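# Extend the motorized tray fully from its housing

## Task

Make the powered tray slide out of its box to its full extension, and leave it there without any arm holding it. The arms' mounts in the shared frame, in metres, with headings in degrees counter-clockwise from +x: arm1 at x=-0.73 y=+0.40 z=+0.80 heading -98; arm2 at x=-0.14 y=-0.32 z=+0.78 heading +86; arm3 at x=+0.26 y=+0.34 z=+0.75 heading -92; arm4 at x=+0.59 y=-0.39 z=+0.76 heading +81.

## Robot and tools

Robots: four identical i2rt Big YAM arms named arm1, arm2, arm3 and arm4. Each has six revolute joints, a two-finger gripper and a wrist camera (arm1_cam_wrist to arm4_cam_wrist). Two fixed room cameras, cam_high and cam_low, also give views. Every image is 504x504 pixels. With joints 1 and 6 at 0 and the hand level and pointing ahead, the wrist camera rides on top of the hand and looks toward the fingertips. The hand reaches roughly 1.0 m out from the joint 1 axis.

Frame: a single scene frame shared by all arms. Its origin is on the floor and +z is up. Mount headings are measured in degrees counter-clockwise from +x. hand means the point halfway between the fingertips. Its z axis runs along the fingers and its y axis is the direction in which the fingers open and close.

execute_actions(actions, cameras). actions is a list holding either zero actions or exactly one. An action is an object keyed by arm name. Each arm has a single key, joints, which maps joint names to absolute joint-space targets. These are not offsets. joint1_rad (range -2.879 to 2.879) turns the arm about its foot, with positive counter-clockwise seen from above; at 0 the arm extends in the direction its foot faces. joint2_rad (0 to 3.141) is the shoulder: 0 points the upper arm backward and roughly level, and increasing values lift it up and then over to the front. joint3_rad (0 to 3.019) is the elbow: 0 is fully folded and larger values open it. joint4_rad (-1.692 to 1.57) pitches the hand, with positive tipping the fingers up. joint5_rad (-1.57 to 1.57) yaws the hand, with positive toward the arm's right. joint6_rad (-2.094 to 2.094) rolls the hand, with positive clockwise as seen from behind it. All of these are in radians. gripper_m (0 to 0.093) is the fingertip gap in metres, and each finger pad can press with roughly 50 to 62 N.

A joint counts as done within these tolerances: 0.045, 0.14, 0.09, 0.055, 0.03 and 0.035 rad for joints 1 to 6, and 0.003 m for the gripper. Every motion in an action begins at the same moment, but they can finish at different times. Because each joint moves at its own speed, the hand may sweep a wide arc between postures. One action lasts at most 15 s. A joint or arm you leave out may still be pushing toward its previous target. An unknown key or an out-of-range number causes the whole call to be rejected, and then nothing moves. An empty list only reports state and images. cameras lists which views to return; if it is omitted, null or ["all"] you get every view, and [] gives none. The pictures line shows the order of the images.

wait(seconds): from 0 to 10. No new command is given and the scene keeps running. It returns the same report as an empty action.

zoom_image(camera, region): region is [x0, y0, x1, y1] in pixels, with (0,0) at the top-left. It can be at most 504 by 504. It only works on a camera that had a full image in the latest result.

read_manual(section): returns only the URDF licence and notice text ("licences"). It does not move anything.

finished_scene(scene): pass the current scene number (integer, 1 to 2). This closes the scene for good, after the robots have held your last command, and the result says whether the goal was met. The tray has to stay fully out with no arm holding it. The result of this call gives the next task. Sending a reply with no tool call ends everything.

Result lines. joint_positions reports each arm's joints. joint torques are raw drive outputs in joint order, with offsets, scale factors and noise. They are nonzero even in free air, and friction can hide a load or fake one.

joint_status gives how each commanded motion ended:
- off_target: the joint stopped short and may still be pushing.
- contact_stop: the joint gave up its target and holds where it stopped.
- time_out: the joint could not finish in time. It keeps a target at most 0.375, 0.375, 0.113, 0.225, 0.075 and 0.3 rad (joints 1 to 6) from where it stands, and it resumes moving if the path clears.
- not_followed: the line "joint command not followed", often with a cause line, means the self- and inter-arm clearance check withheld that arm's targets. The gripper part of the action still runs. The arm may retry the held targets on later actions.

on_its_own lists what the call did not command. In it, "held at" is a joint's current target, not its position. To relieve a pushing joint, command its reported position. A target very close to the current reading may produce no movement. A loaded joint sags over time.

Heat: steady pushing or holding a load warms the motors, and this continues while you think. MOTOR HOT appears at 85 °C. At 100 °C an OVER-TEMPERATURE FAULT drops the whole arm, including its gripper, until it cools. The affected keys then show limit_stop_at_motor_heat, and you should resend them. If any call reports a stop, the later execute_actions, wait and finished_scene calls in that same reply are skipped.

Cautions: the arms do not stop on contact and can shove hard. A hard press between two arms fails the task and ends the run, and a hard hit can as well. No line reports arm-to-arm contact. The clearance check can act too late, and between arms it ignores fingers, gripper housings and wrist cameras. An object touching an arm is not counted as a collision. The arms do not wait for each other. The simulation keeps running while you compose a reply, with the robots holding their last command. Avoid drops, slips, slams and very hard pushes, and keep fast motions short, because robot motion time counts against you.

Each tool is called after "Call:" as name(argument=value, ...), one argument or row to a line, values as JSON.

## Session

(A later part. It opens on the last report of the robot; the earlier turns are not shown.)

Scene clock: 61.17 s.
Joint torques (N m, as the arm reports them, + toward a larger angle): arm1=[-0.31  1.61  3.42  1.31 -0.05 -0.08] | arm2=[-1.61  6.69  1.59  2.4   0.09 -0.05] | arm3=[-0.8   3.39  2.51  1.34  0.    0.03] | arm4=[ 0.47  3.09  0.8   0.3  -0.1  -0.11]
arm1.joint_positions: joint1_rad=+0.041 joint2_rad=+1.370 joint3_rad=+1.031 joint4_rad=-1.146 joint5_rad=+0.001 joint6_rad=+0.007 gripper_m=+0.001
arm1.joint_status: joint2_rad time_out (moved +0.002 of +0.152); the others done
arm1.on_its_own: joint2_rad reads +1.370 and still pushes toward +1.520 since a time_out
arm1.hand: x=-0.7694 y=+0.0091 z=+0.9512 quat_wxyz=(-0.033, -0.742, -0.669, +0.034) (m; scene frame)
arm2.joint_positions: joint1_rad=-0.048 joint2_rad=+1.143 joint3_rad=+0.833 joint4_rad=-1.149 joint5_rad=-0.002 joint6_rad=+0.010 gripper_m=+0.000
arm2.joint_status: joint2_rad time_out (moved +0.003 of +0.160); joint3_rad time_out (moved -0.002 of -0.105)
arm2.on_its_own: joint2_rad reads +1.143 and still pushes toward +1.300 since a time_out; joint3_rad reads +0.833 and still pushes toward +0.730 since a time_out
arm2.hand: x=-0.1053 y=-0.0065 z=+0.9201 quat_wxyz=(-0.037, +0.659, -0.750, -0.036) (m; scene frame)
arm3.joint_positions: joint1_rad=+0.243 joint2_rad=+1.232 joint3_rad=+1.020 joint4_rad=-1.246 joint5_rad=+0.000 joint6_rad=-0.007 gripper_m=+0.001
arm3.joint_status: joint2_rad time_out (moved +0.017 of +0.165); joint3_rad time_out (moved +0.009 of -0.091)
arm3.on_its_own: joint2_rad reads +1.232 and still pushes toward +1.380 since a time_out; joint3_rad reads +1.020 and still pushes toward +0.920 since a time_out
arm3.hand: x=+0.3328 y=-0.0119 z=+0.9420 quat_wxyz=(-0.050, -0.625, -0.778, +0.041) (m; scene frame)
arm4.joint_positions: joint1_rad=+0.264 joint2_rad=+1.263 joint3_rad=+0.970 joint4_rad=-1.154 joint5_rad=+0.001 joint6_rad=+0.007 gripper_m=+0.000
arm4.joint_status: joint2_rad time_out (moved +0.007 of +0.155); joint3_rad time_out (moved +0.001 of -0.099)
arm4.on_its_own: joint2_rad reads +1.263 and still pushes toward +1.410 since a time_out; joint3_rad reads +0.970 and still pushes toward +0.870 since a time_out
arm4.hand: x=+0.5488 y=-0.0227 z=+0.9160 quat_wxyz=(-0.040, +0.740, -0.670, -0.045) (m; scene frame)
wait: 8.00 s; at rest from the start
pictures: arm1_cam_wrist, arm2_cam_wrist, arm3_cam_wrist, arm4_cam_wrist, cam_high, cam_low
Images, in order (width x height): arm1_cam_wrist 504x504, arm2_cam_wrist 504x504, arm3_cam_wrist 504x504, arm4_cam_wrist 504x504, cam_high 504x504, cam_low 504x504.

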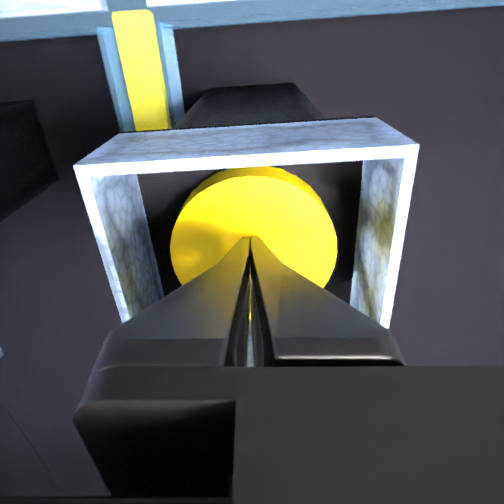

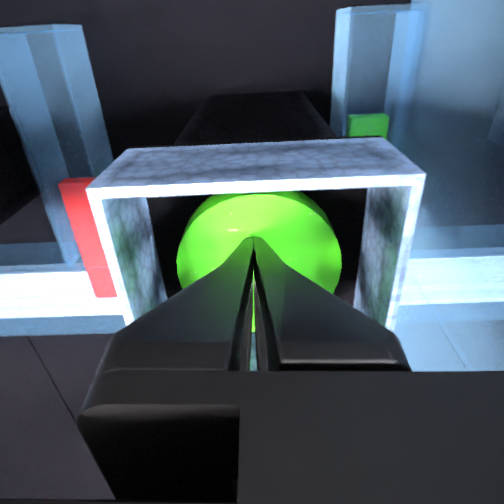

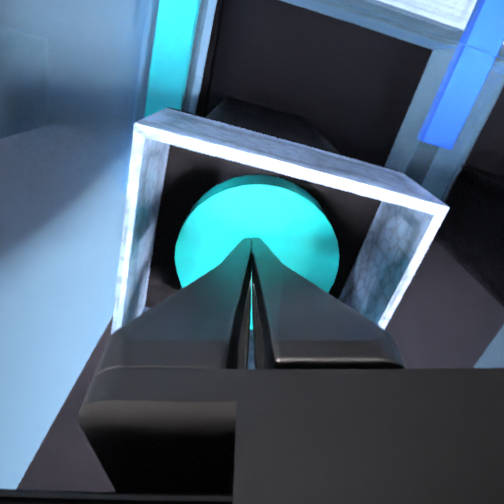

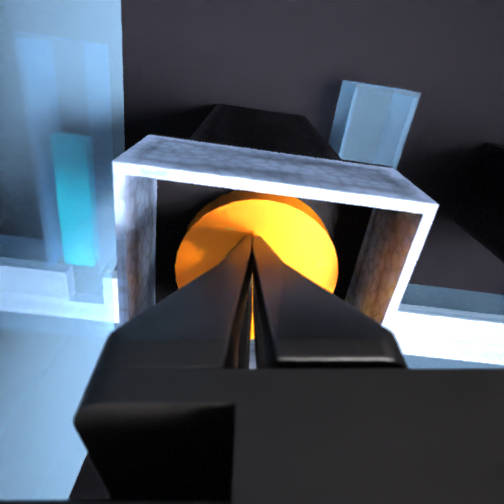

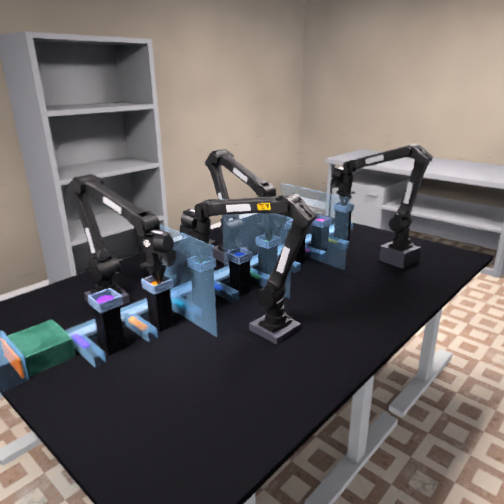

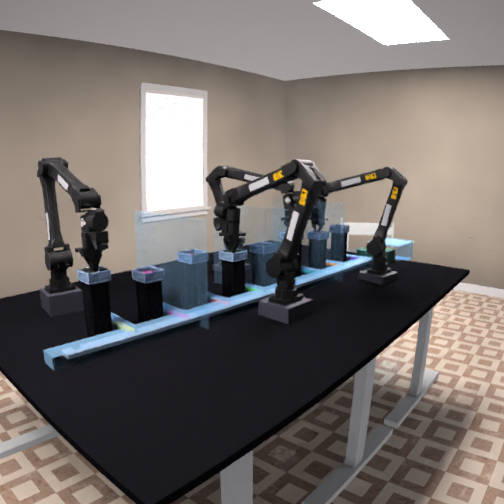

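Call:
wait(
  seconds=10,
)

Call:
execute_actions(
  actions=[
    {"arm1":{"joints":{"joint2_rad":1.4,"joint3_rad":1.344,"joint4_rad":-1.47}},"arm2":{"joints":{"joint2_rad":1.22,"joint3_rad":1.173,"joint4_rad":-1.478}},"arm3":{"joints":{"joint2_rad":1.27,"joint3_rad":1.271,"joint4_rad":-1.554}},"arm4":{"joints":{"joint2_rad":1.33,"joint3_rad":1.3,"joint4_rad":-1.496}}},
  ],
  cameras=[],
)

Call:
execute_actions(
  actions=[
    {"arm1":{"joints":{"joint1_rad":0.525,"joint2_rad":1.44}},"arm2":{"joints":{"joint1_rad":0.603,"joint2_rad":1.27}},"arm3":{"joints":{"joint1_rad":-0.33,"joint2_rad":1.29}},"arm4":{"joints":{"joint1_rad":-0.346,"joint2_rad":1.364}}},
  ],
)

Scene clock: 84.00 s.
Joint torques (N m, as the arm reports them, + toward a larger angle): arm1=[-0.34  1.88  3.34  1.32 -0.05 -0.07] | arm2=[-1.63  6.72  1.59  2.4   0.09 -0.05] | arm3=[-0.78  3.41  2.5   1.33 -0.01  0.03] | arm4=[ 0.45  3.07  0.78  0.3  -0.1  -0.11]
arm1.joint_positions: joint1_rad=+0.041 joint2_rad=+1.370 joint3_rad=+1.031 joint4_rad=-1.146 joint5_rad=+0.001 joint6_rad=+0.007 gripper_m=+0.001
arm1.joint_status: joint2_rad time_out (moved +0.002 of +0.152); the others done
arm1.on_its_own: joint2_rad reads +1.370 and still pushes toward +1.520 since a time_out
arm1.hand: x=-0.7694 y=+0.0091 z=+0.9512 quat_wxyz=(-0.033, -0.742, -0.669, +0.034) (m; scene frame)
arm2.joint_positions: joint1_rad=-0.048 joint2_rad=+1.143 joint3_rad=+0.833 joint4_rad=-1.149 joint5_rad=-0.002 joint6_rad=+0.010 gripper_m=+0.000
arm2.joint_status: joint2_rad time_out (moved +0.003 of +0.160); joint3_rad time_out (moved -0.002 of -0.105)
arm2.on_its_own: joint2_rad reads +1.143 and still pushes toward +1.300 since a time_out; joint3_rad reads +0.833 and still pushes toward +0.730 since a time_out
arm2.hand: x=-0.1053 y=-0.0065 z=+0.9201 quat_wxyz=(-0.037, +0.659, -0.750, -0.036) (m; scene frame)
arm3.joint_positions: joint1_rad=+0.243 joint2_rad=+1.232 joint3_rad=+1.020 joint4_rad=-1.246 joint5_rad=+0.000 joint6_rad=-0.007 gripper_m=+0.001
arm3.joint_status: joint2_rad time_out (moved +0.017 of +0.165); joint3_rad time_out (moved +0.009 of -0.091)
arm3.on_its_own: joint2_rad reads +1.232 and still pushes toward +1.380 since a time_out; joint3_rad reads +1.020 and still pushes toward +0.920 since a time_out
arm3.hand: x=+0.3328 y=-0.0119 z=+0.9420 quat_wxyz=(-0.050, -0.625, -0.778, +0.041) (m; scene frame)
arm4.joint_positions: joint1_rad=+0.264 joint2_rad=+1.263 joint3_rad=+0.970 joint4_rad=-1.154 joint5_rad=+0.001 joint6_rad=+0.007 gripper_m=+0.000
arm4.joint_status: joint2_rad time_out (moved +0.007 of +0.155); joint3_rad time_out (moved +0.001 of -0.099)
arm4.on_its_own: joint2_rad reads +1.263 and still pushes toward +1.410 since a time_out; joint3_rad reads +0.970 and still pushes toward +0.870 since a time_out
arm4.hand: x=+0.5488 y=-0.0227 z=+0.9160 quat_wxyz=(-0.040, +0.740, -0.670, -0.045) (m; scene frame)
wait: 10.00 s; at rest from the start
pictures: arm1_cam_wrist, arm2_cam_wrist, arm3_cam_wrist, arm4_cam_wrist, cam_high, cam_low
Images, in order (width x height): arm1_cam_wrist 504x504, arm2_cam_wrist 504x504, arm3_cam_wrist 504x504, arm4_cam_wrist 504x504, cam_high 504x504, cam_low 504x504.

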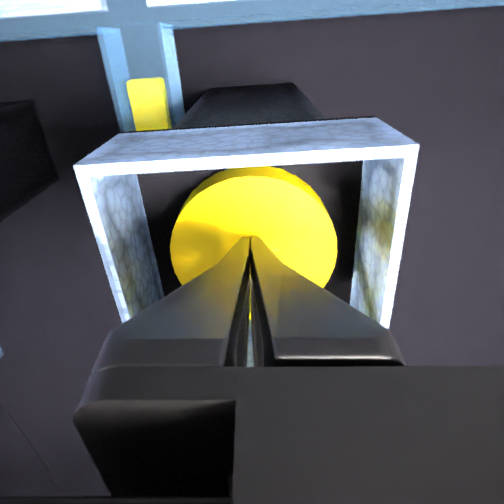

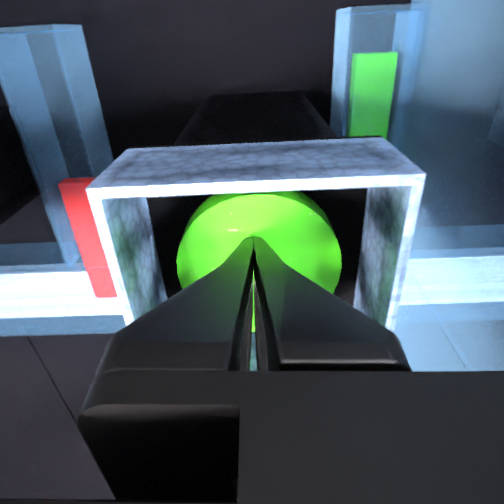

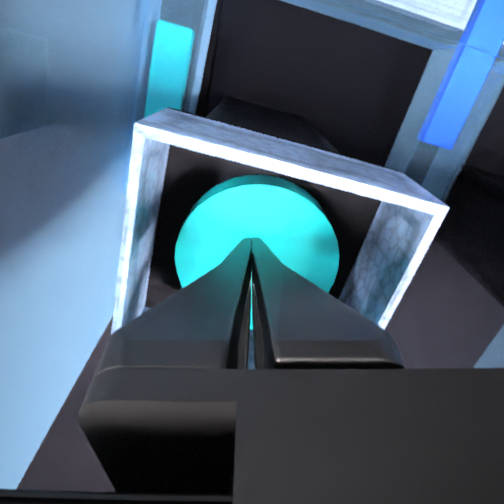

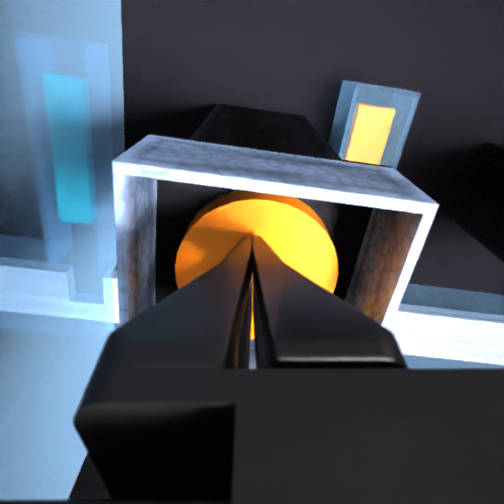

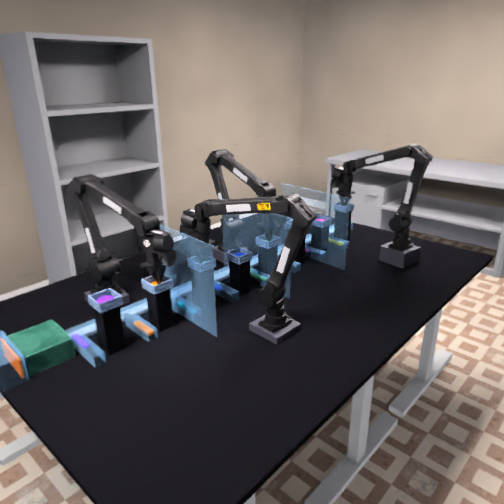

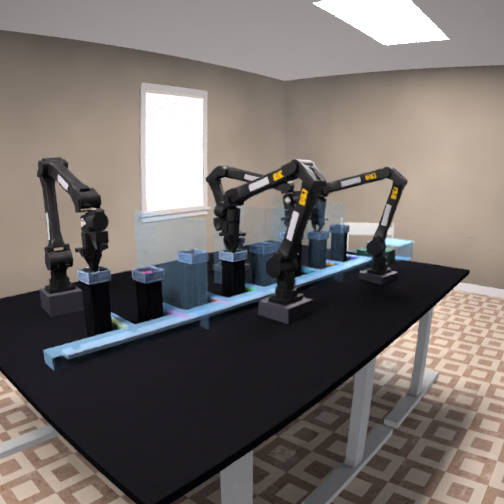

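Scene clock: 85.20 s.
Joint torques (N m, as the arm reports them, + toward a larger angle): arm1=[-0.51 -8.45 12.53  0.23 -0.05 -0.08] | arm2=[-1.63 -7.48 13.23  0.29  0.08 -0.05] | arm3=[-0.77 -7.18 14.21 -0.15 -0.01  0.03] | arm4=[ 0.46 -9.89 13.87 -0.53 -0.11 -0.11]
arm1.joint_positions: joint1_rad=+0.041 joint2_rad=+1.390 joint3_rad=+1.313 joint4_rad=-1.462 joint5_rad=+0.001 joint6_rad=+0.007 gripper_m=+0.001
arm1.joint_status: all done
arm1.hand: x=-0.7711 y=-0.0046 z=+1.0484 quat_wxyz=(-0.015, -0.742, -0.670, +0.014) (m; scene frame)
arm2.joint_positions: joint1_rad=-0.048 joint2_rad=+1.204 joint3_rad=+1.137 joint4_rad=-1.470 joint5_rad=-0.002 joint6_rad=+0.010 gripper_m=+0.000
arm2.joint_status: all done
arm2.hand: x=-0.1025 y=+0.0155 z=+1.0148 quat_wxyz=(-0.008, +0.660, -0.751, -0.010) (m; scene frame)
arm3.joint_positions: joint1_rad=+0.243 joint2_rad=+1.258 joint3_rad=+1.236 joint4_rad=-1.544 joint5_rad=+0.000 joint6_rad=-0.007 gripper_m=+0.001
arm3.joint_status: all done
arm3.hand: x=+0.3309 y=-0.0027 z=+1.0137 quat_wxyz=(-0.008, -0.626, -0.780, +0.007) (m; scene frame)
arm4.joint_positions: joint1_rad=+0.264 joint2_rad=+1.331 joint3_rad=+1.259 joint4_rad=-1.488 joint5_rad=+0.001 joint6_rad=+0.007 gripper_m=+0.000
arm4.joint_status: all done
arm4.hand: x=+0.5475 y=-0.0088 z=+0.9995 quat_wxyz=(-0.002, +0.741, -0.671, -0.002) (m; scene frame)
pictures: none
No camera images: the call's "cameras" was empty. Leave "cameras" out to get every camera's image.

Scene clock: 86.47 s.
Joint torques (N m, as the arm reports them, + toward a larger angle): arm1=[-0.67 -8.96 12.42  0.14  0.01 -0.06] | arm2=[-0.4  -8.09 13.17  0.22  0.02 -0.05] | arm3=[-0.32 -7.52 14.19 -0.2  -0.03  0.03] | arm4=[  1.14 -10.68  13.73  -0.59  -0.06  -0.1 ]
arm1.joint_positions: joint1_rad=+0.529 joint2_rad=+1.434 joint3_rad=+1.313 joint4_rad=-1.463 joint5_rad=+0.000 joint6_rad=+0.006 gripper_m=+0.001
arm1.joint_status: all done
arm1.hand: x=-0.5738 y=+0.0199 z=+1.0317 quat_wxyz=(+0.001, -0.559, -0.829, +0.000) (m; scene frame)
arm2.joint_positions: joint1_rad=+0.599 joint2_rad=+1.254 joint3_rad=+1.137 joint4_rad=-1.470 joint5_rad=-0.001 joint6_rad=+0.009 gripper_m=+0.000
arm2.joint_status: all done
arm2.hand: x=-0.3159 y=-0.0242 z=+0.9998 quat_wxyz=(+0.009, +0.865, -0.502, +0.008) (m; scene frame)
arm3.joint_positions: joint1_rad=-0.330 joint2_rad=+1.279 joint3_rad=+1.236 joint4_rad=-1.544 joint5_rad=+0.000 joint6_rad=-0.007 gripper_m=+0.001
arm3.joint_status: all done
arm3.hand: x=+0.1310 y=+0.0102 z=+1.0060 quat_wxyz=(-0.003, -0.821, -0.571, -0.003) (m; scene frame)
arm4.joint_positions: joint1_rad=-0.351 joint2_rad=+1.365 joint3_rad=+1.259 joint4_rad=-1.488 joint5_rad=+0.000 joint6_rad=+0.006 gripper_m=+0.000
arm4.joint_status: all done
arm4.hand: x=+0.7755 y=-0.0524 z=+0.9871 quat_wxyz=(+0.012, +0.503, -0.864, +0.008) (m; scene frame)
pictures: arm1_cam_wrist, arm2_cam_wrist, arm3_cam_wrist, arm4_cam_wrist, cam_high, cam_low
Images, in order (width x height): arm1_cam_wrist 504x504, arm2_cam_wrist 504x504, arm3_cam_wrist 504x504, arm4_cam_wrist 504x504, cam_high 504x504, cam_low 504x504.

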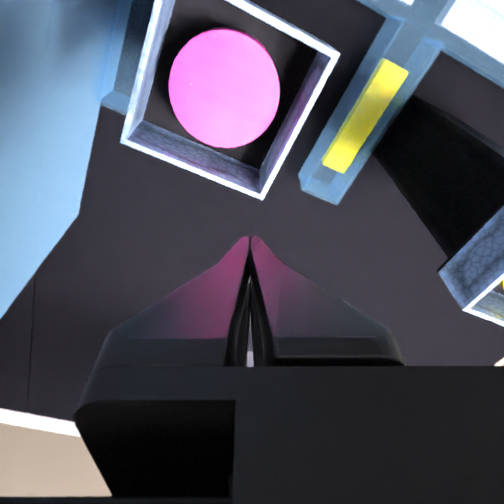

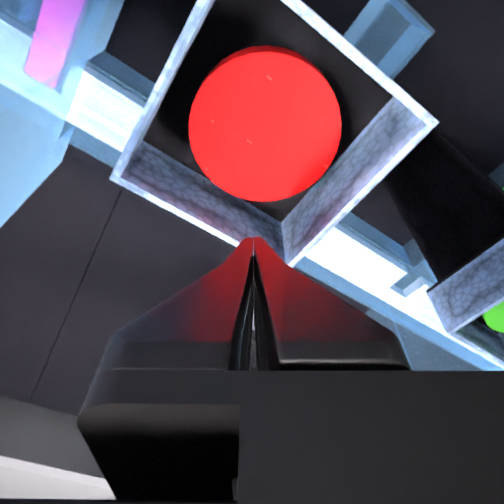

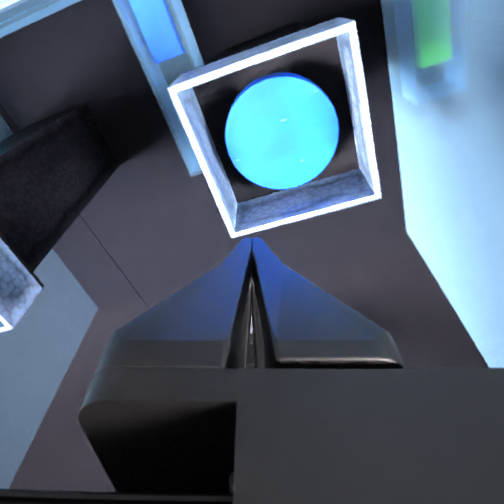

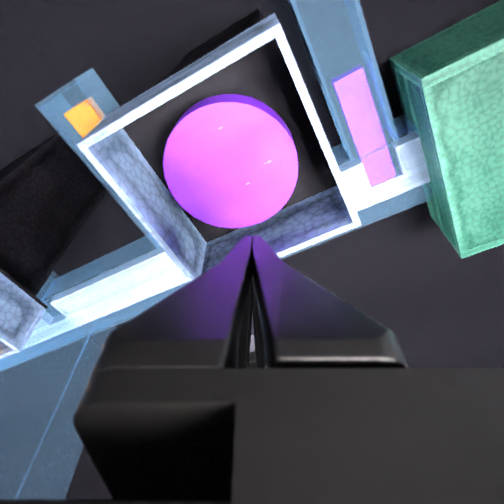

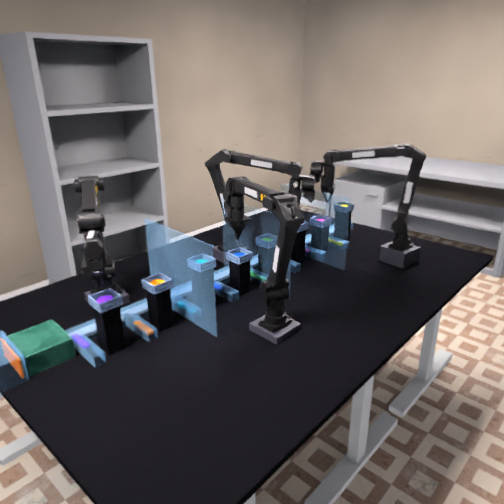

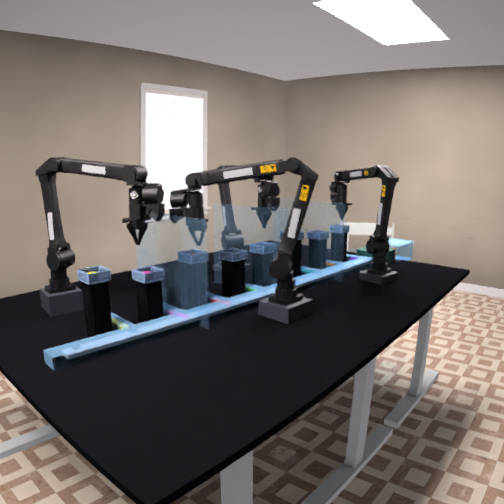

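Call:
execute_actions(
  actions=[
    {"arm1":{"joints":{"joint1_rad":0.56,"joint4_rad":-1.26}},"arm2":{"joints":{"joint1_rad":0.585,"joint3_rad":1.2,"joint4_rad":-1.35}},"arm3":{"joints":{"joint1_rad":-0.378,"joint4_rad":-1.44}},"arm4":{"joints":{"joint1_rad":-0.32,"joint4_rad":-1.41}}},
  ],
  cameras=[],
)

Call:
execute_actions(
  actions=[
    {"arm1":{"joints":{"joint2_rad":1.6}},"arm2":{"joints":{"joint2_rad":1.36}},"arm3":{"joints":{"joint2_rad":1.47}},"arm4":{"joints":{"joint2_rad":1.47}}},
  ],
)

Scene clock: 94.63 s.
Joint torques (N m, as the arm reports them, + toward a larger angle): arm1=[ 0.29 -9.43 12.74  1.26  0.   -0.07] | arm2=[-1.92 -8.36 14.97  1.37  0.02 -0.05] | arm3=[-0.57 -7.74 14.36  0.76 -0.02  0.02] | arm4=[  1.01 -10.75  13.89   0.42  -0.06  -0.1 ]
arm1.joint_positions: joint1_rad=+0.553 joint2_rad=+1.434 joint3_rad=+1.313 joint4_rad=-1.271 joint5_rad=+0.000 joint6_rad=+0.006 gripper_m=+0.001
arm1.joint_status: all done
arm1.hand: x=-0.5454 y=-0.0189 z=+1.0360 quat_wxyz=(-0.079, -0.546, -0.833, +0.052) (m; scene frame)
arm2.joint_positions: joint1_rad=+0.599 joint2_rad=+1.254 joint3_rad=+1.146 joint4_rad=-1.359 joint5_rad=-0.001 joint6_rad=+0.009 gripper_m=+0.000
arm2.joint_status: all done
arm2.hand: x=-0.3309 y=+0.0015 z=+1.0041 quat_wxyz=(-0.021, +0.864, -0.501, -0.044) (m; scene frame)
arm3.joint_positions: joint1_rad=-0.374 joint2_rad=+1.279 joint3_rad=+1.236 joint4_rad=-1.452 joint5_rad=+0.000 joint6_rad=-0.007 gripper_m=+0.001
arm3.joint_status: all done
arm3.hand: x=+0.1076 y=-0.0045 z=+1.0068 quat_wxyz=(-0.028, -0.833, -0.552, +0.035) (m; scene frame)
arm4.joint_positions: joint1_rad=-0.322 joint2_rad=+1.365 joint3_rad=+1.259 joint4_rad=-1.421 joint5_rad=+0.000 joint6_rad=+0.006 gripper_m=+0.000
arm4.joint_status: all done
arm4.hand: x=+0.7734 y=-0.0323 z=+0.9871 quat_wxyz=(-0.017, +0.516, -0.856, -0.010) (m; scene frame)
pictures: none
No camera images: the call's "cameras" was empty. Leave "cameras" out to get every camera's image.

Scene clock: 95.70 s.
Joint torques (N m, as the arm reports them, + toward a larger angle): arm1=[  0.19 -12.11  12.05   0.77   0.01  -0.07] | arm2=[ -1.93 -10.07  14.04   1.09   0.02  -0.05] | arm3=[ -0.55 -11.66  13.68   0.27  -0.03   0.02] | arm4=[  0.97 -13.14  13.46   0.04  -0.06  -0.1 ]
arm1.joint_positions: joint1_rad=+0.553 joint2_rad=+1.614 joint3_rad=+1.313 joint4_rad=-1.268 joint5_rad=+0.000 joint6_rad=+0.006 gripper_m=+0.001
arm1.joint_status: all done
arm1.hand: x=-0.5408 y=-0.0297 z=+0.9561 quat_wxyz=(-0.005, -0.548, -0.836, +0.004) (m; scene frame)
arm2.joint_positions: joint1_rad=+0.599 joint2_rad=+1.348 joint3_rad=+1.153 joint4_rad=-1.358 joint5_rad=-0.001 joint6_rad=+0.009 gripper_m=+0.000
arm2.joint_status: all done
arm2.hand: x=-0.3360 y=+0.0098 z=+0.9731 quat_wxyz=(+0.000, +0.865, -0.502, -0.007) (m; scene frame)
arm3.joint_positions: joint1_rad=-0.374 joint2_rad=+1.478 joint3_rad=+1.236 joint4_rad=-1.448 joint5_rad=+0.000 joint6_rad=-0.007 gripper_m=+0.001
arm3.joint_status: all done
arm3.hand: x=+0.1008 y=-0.0222 z=+0.9339 quat_wxyz=(+0.025, -0.832, -0.552, -0.047) (m; scene frame)
arm4.joint_positions: joint1_rad=-0.322 joint2_rad=+1.482 joint3_rad=+1.259 joint4_rad=-1.418 joint5_rad=+0.000 joint6_rad=+0.006 gripper_m=+0.000
arm4.joint_status: all done
arm4.hand: x=+0.7777 y=-0.0240 z=+0.9423 quat_wxyz=(+0.031, +0.515, -0.856, +0.020) (m; scene frame)
pictures: arm1_cam_wrist, arm2_cam_wrist, arm3_cam_wrist, arm4_cam_wrist, cam_high, cam_low
Images, in order (width x height): arm1_cam_wrist 504x504, arm2_cam_wrist 504x504, arm3_cam_wrist 504x504, arm4_cam_wrist 504x504, cam_high 504x504, cam_low 504x504.

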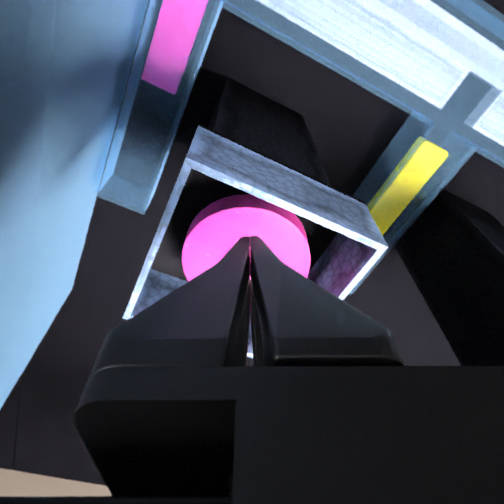

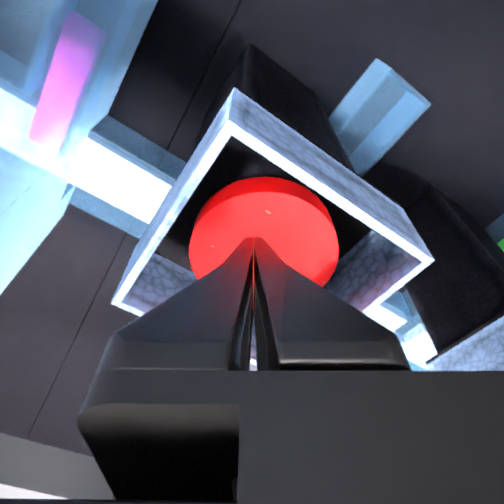

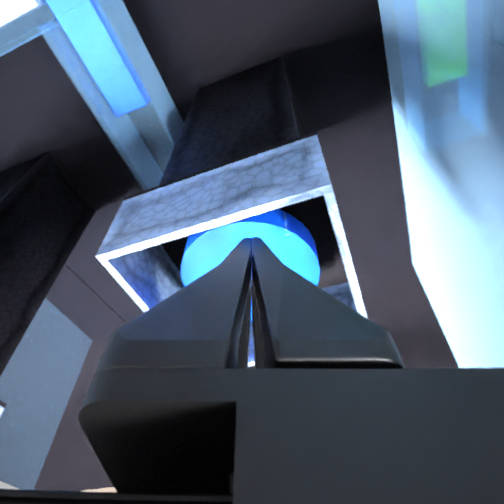

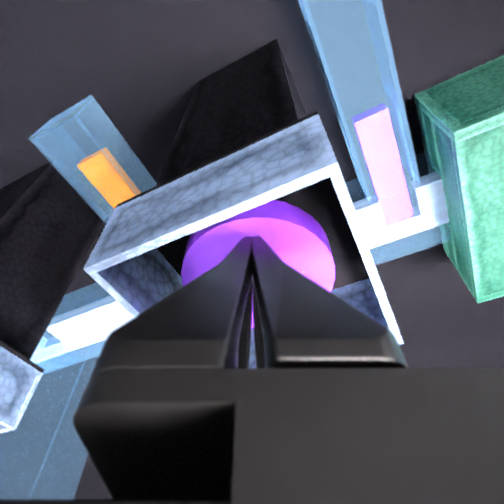

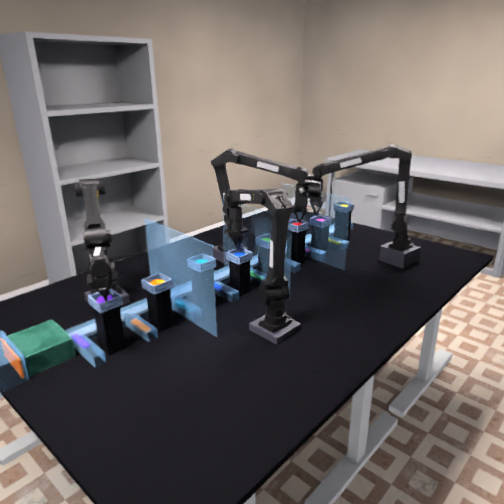

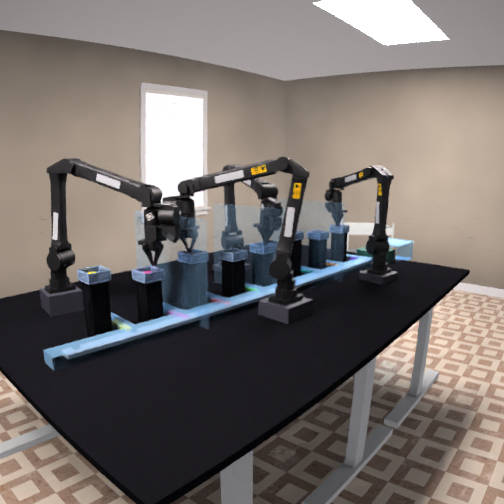

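Call:
execute_actions(
  actions=[
    {"arm1":{"joints":{"joint3_rad":1.26,"joint4_rad":-1.33}},"arm2":{"joints":{"joint3_rad":1.11,"joint4_rad":-1.37}},"arm3":{"joints":{"joint2_rad":1.42,"joint3_rad":1.17,"joint4_rad":-1.46}},"arm4":{"joints":{"joint2_rad":1.43,"joint3_rad":1.21,"joint4_rad":-1.46}}},
  ],
  cameras=[],
)

Call:
execute_actions(
  actions=[
    {"arm1":{"joints":{"joint2_rad":1.66,"joint3_rad":1.1,"joint4_rad":-1.17}},"arm2":{"joints":{"joint2_rad":1.44,"joint3_rad":0.99,"joint4_rad":-1.25}},"arm3":{"joints":{"joint2_rad":1.47,"joint3_rad":1.01,"joint4_rad":-1.28}},"arm4":{"joints":{"joint2_rad":1.49,"joint3_rad":1.06,"joint4_rad":-1.3}}},
  ],
)

Scene clock: 109.20 s.
Joint torques (N m, as the arm reports them, + toward a larger angle): arm1=[  0.34 -11.39   9.54   0.04   0.01  -0.04] | arm2=[ -1.91 -10.04   9.26   0.24   0.01  -0.05] | arm3=[-0.57 -9.75 10.48 -0.28 -0.03  0.02] | arm4=[  0.92 -11.08   9.57  -0.68  -0.06  -0.1 ]
arm1.joint_positions: joint1_rad=+0.553 joint2_rad=+1.609 joint3_rad=+1.253 joint4_rad=-1.324 joint5_rad=+0.000 joint6_rad=+0.006 gripper_m=+0.001
arm1.joint_status: all done
arm1.hand: x=-0.5552 y=+0.0029 z=+0.9377 quat_wxyz=(+0.042, -0.548, -0.835, -0.026) (m; scene frame)
arm2.joint_positions: joint1_rad=+0.599 joint2_rad=+1.348 joint3_rad=+1.119 joint4_rad=-1.363 joint5_rad=-0.001 joint6_rad=+0.009 gripper_m=+0.000
arm2.joint_status: all done
arm2.hand: x=-0.3298 y=-0.0010 z=+0.9605 quat_wxyz=(+0.010, +0.865, -0.502, +0.010) (m; scene frame)
arm3.joint_positions: joint1_rad=-0.374 joint2_rad=+1.416 joint3_rad=+1.171 joint4_rad=-1.453 joint5_rad=+0.000 joint6_rad=-0.007 gripper_m=+0.001
arm3.joint_status: all done
arm3.hand: x=+0.1110 y=+0.0017 z=+0.9342 quat_wxyz=(+0.027, -0.832, -0.552, -0.050) (m; scene frame)
arm4.joint_positions: joint1_rad=-0.322 joint2_rad=+1.430 joint3_rad=+1.212 joint4_rad=-1.454 joint5_rad=+0.000 joint6_rad=+0.006 gripper_m=+0.000
arm4.joint_status: all done
arm4.hand: x=+0.7652 y=-0.0482 z=+0.9460 quat_wxyz=(+0.045, +0.515, -0.855, +0.028) (m; scene frame)
pictures: none
No camera images: the call's "cameras" was empty. Leave "cameras" out to get every camera's image.

Scene clock: 110.03 s.
Joint torques (N m, as the arm reports them, + toward a larger angle): arm1=[ 0.11 -5.21  4.19  1.07 -0.01 -0.06] | arm2=[-1.9  -1.54  3.13  2.87  0.02 -0.05] | arm3=[-0.61 -3.03  4.9   1.48 -0.02  0.03] | arm4=[ 0.93 -2.96  3.31  1.56 -0.06 -0.1 ]
arm1.joint_positions: joint1_rad=+0.553 joint2_rad=+1.578 joint3_rad=+1.155 joint4_rad=-1.186 joint5_rad=+0.000 joint6_rad=+0.006 gripper_m=+0.001
arm1.joint_status: all done
arm1.hand: x=-0.5567 y=+0.0063 z=+0.9152 quat_wxyz=(+0.012, -0.548, -0.836, -0.007) (m; scene frame)
arm2.joint_positions: joint1_rad=+0.599 joint2_rad=+1.335 joint3_rad=+1.074 joint4_rad=-1.293 joint5_rad=-0.001 joint6_rad=+0.009 gripper_m=+0.000
arm2.joint_status: all done
arm2.hand: x=-0.3306 y=+0.0003 z=+0.9484 quat_wxyz=(+0.001, +0.865, -0.502, -0.007) (m; scene frame)
arm3.joint_positions: joint1_rad=-0.374 joint2_rad=+1.384 joint3_rad=+1.075 joint4_rad=-1.318 joint5_rad=+0.000 joint6_rad=-0.007 gripper_m=+0.001
arm3.joint_status: all done
arm3.hand: x=+0.1118 y=+0.0027 z=+0.9094 quat_wxyz=(+0.008, -0.833, -0.553, -0.020) (m; scene frame)
arm4.joint_positions: joint1_rad=-0.322 joint2_rad=+1.395 joint3_rad=+1.130 joint4_rad=-1.337 joint5_rad=+0.000 joint6_rad=+0.006 gripper_m=+0.000
arm4.joint_status: all done
arm4.hand: x=+0.7649 y=-0.0487 z=+0.9276 quat_wxyz=(+0.015, +0.516, -0.857, +0.010) (m; scene frame)
pictures: arm1_cam_wrist, arm2_cam_wrist, arm3_cam_wrist, arm4_cam_wrist, cam_high, cam_low
Images, in order (width x height): arm1_cam_wrist 504x504, arm2_cam_wrist 504x504, arm3_cam_wrist 504x504, arm4_cam_wrist 504x504, cam_high 504x504, cam_low 504x504.

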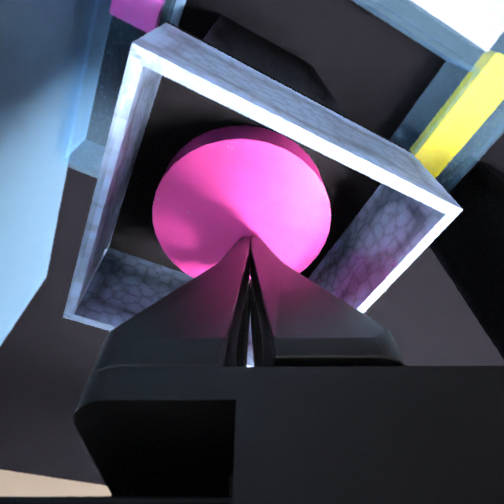

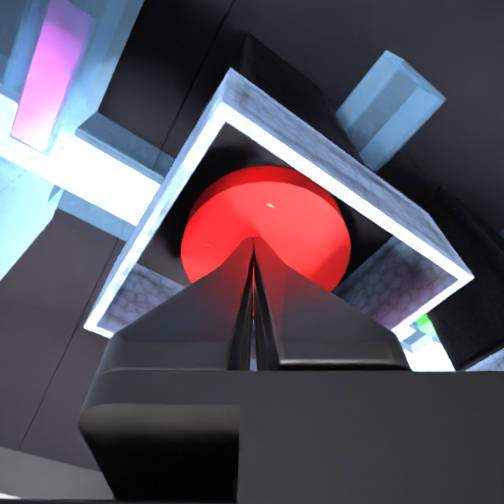

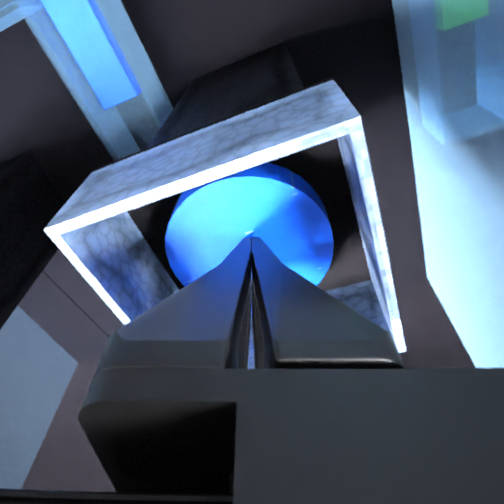

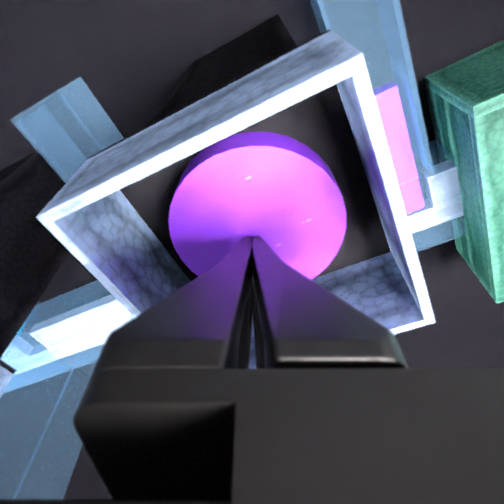

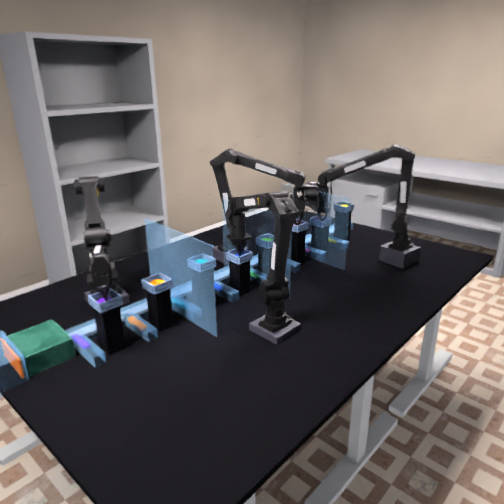

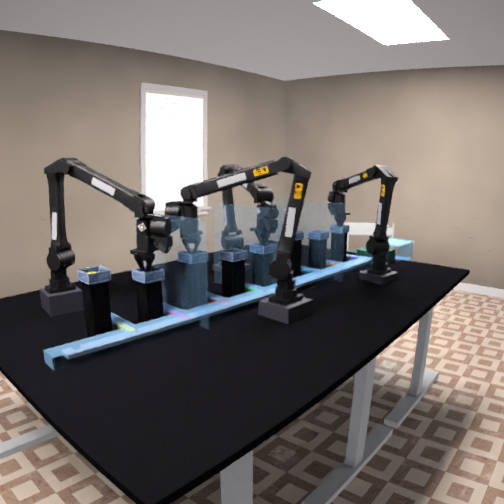

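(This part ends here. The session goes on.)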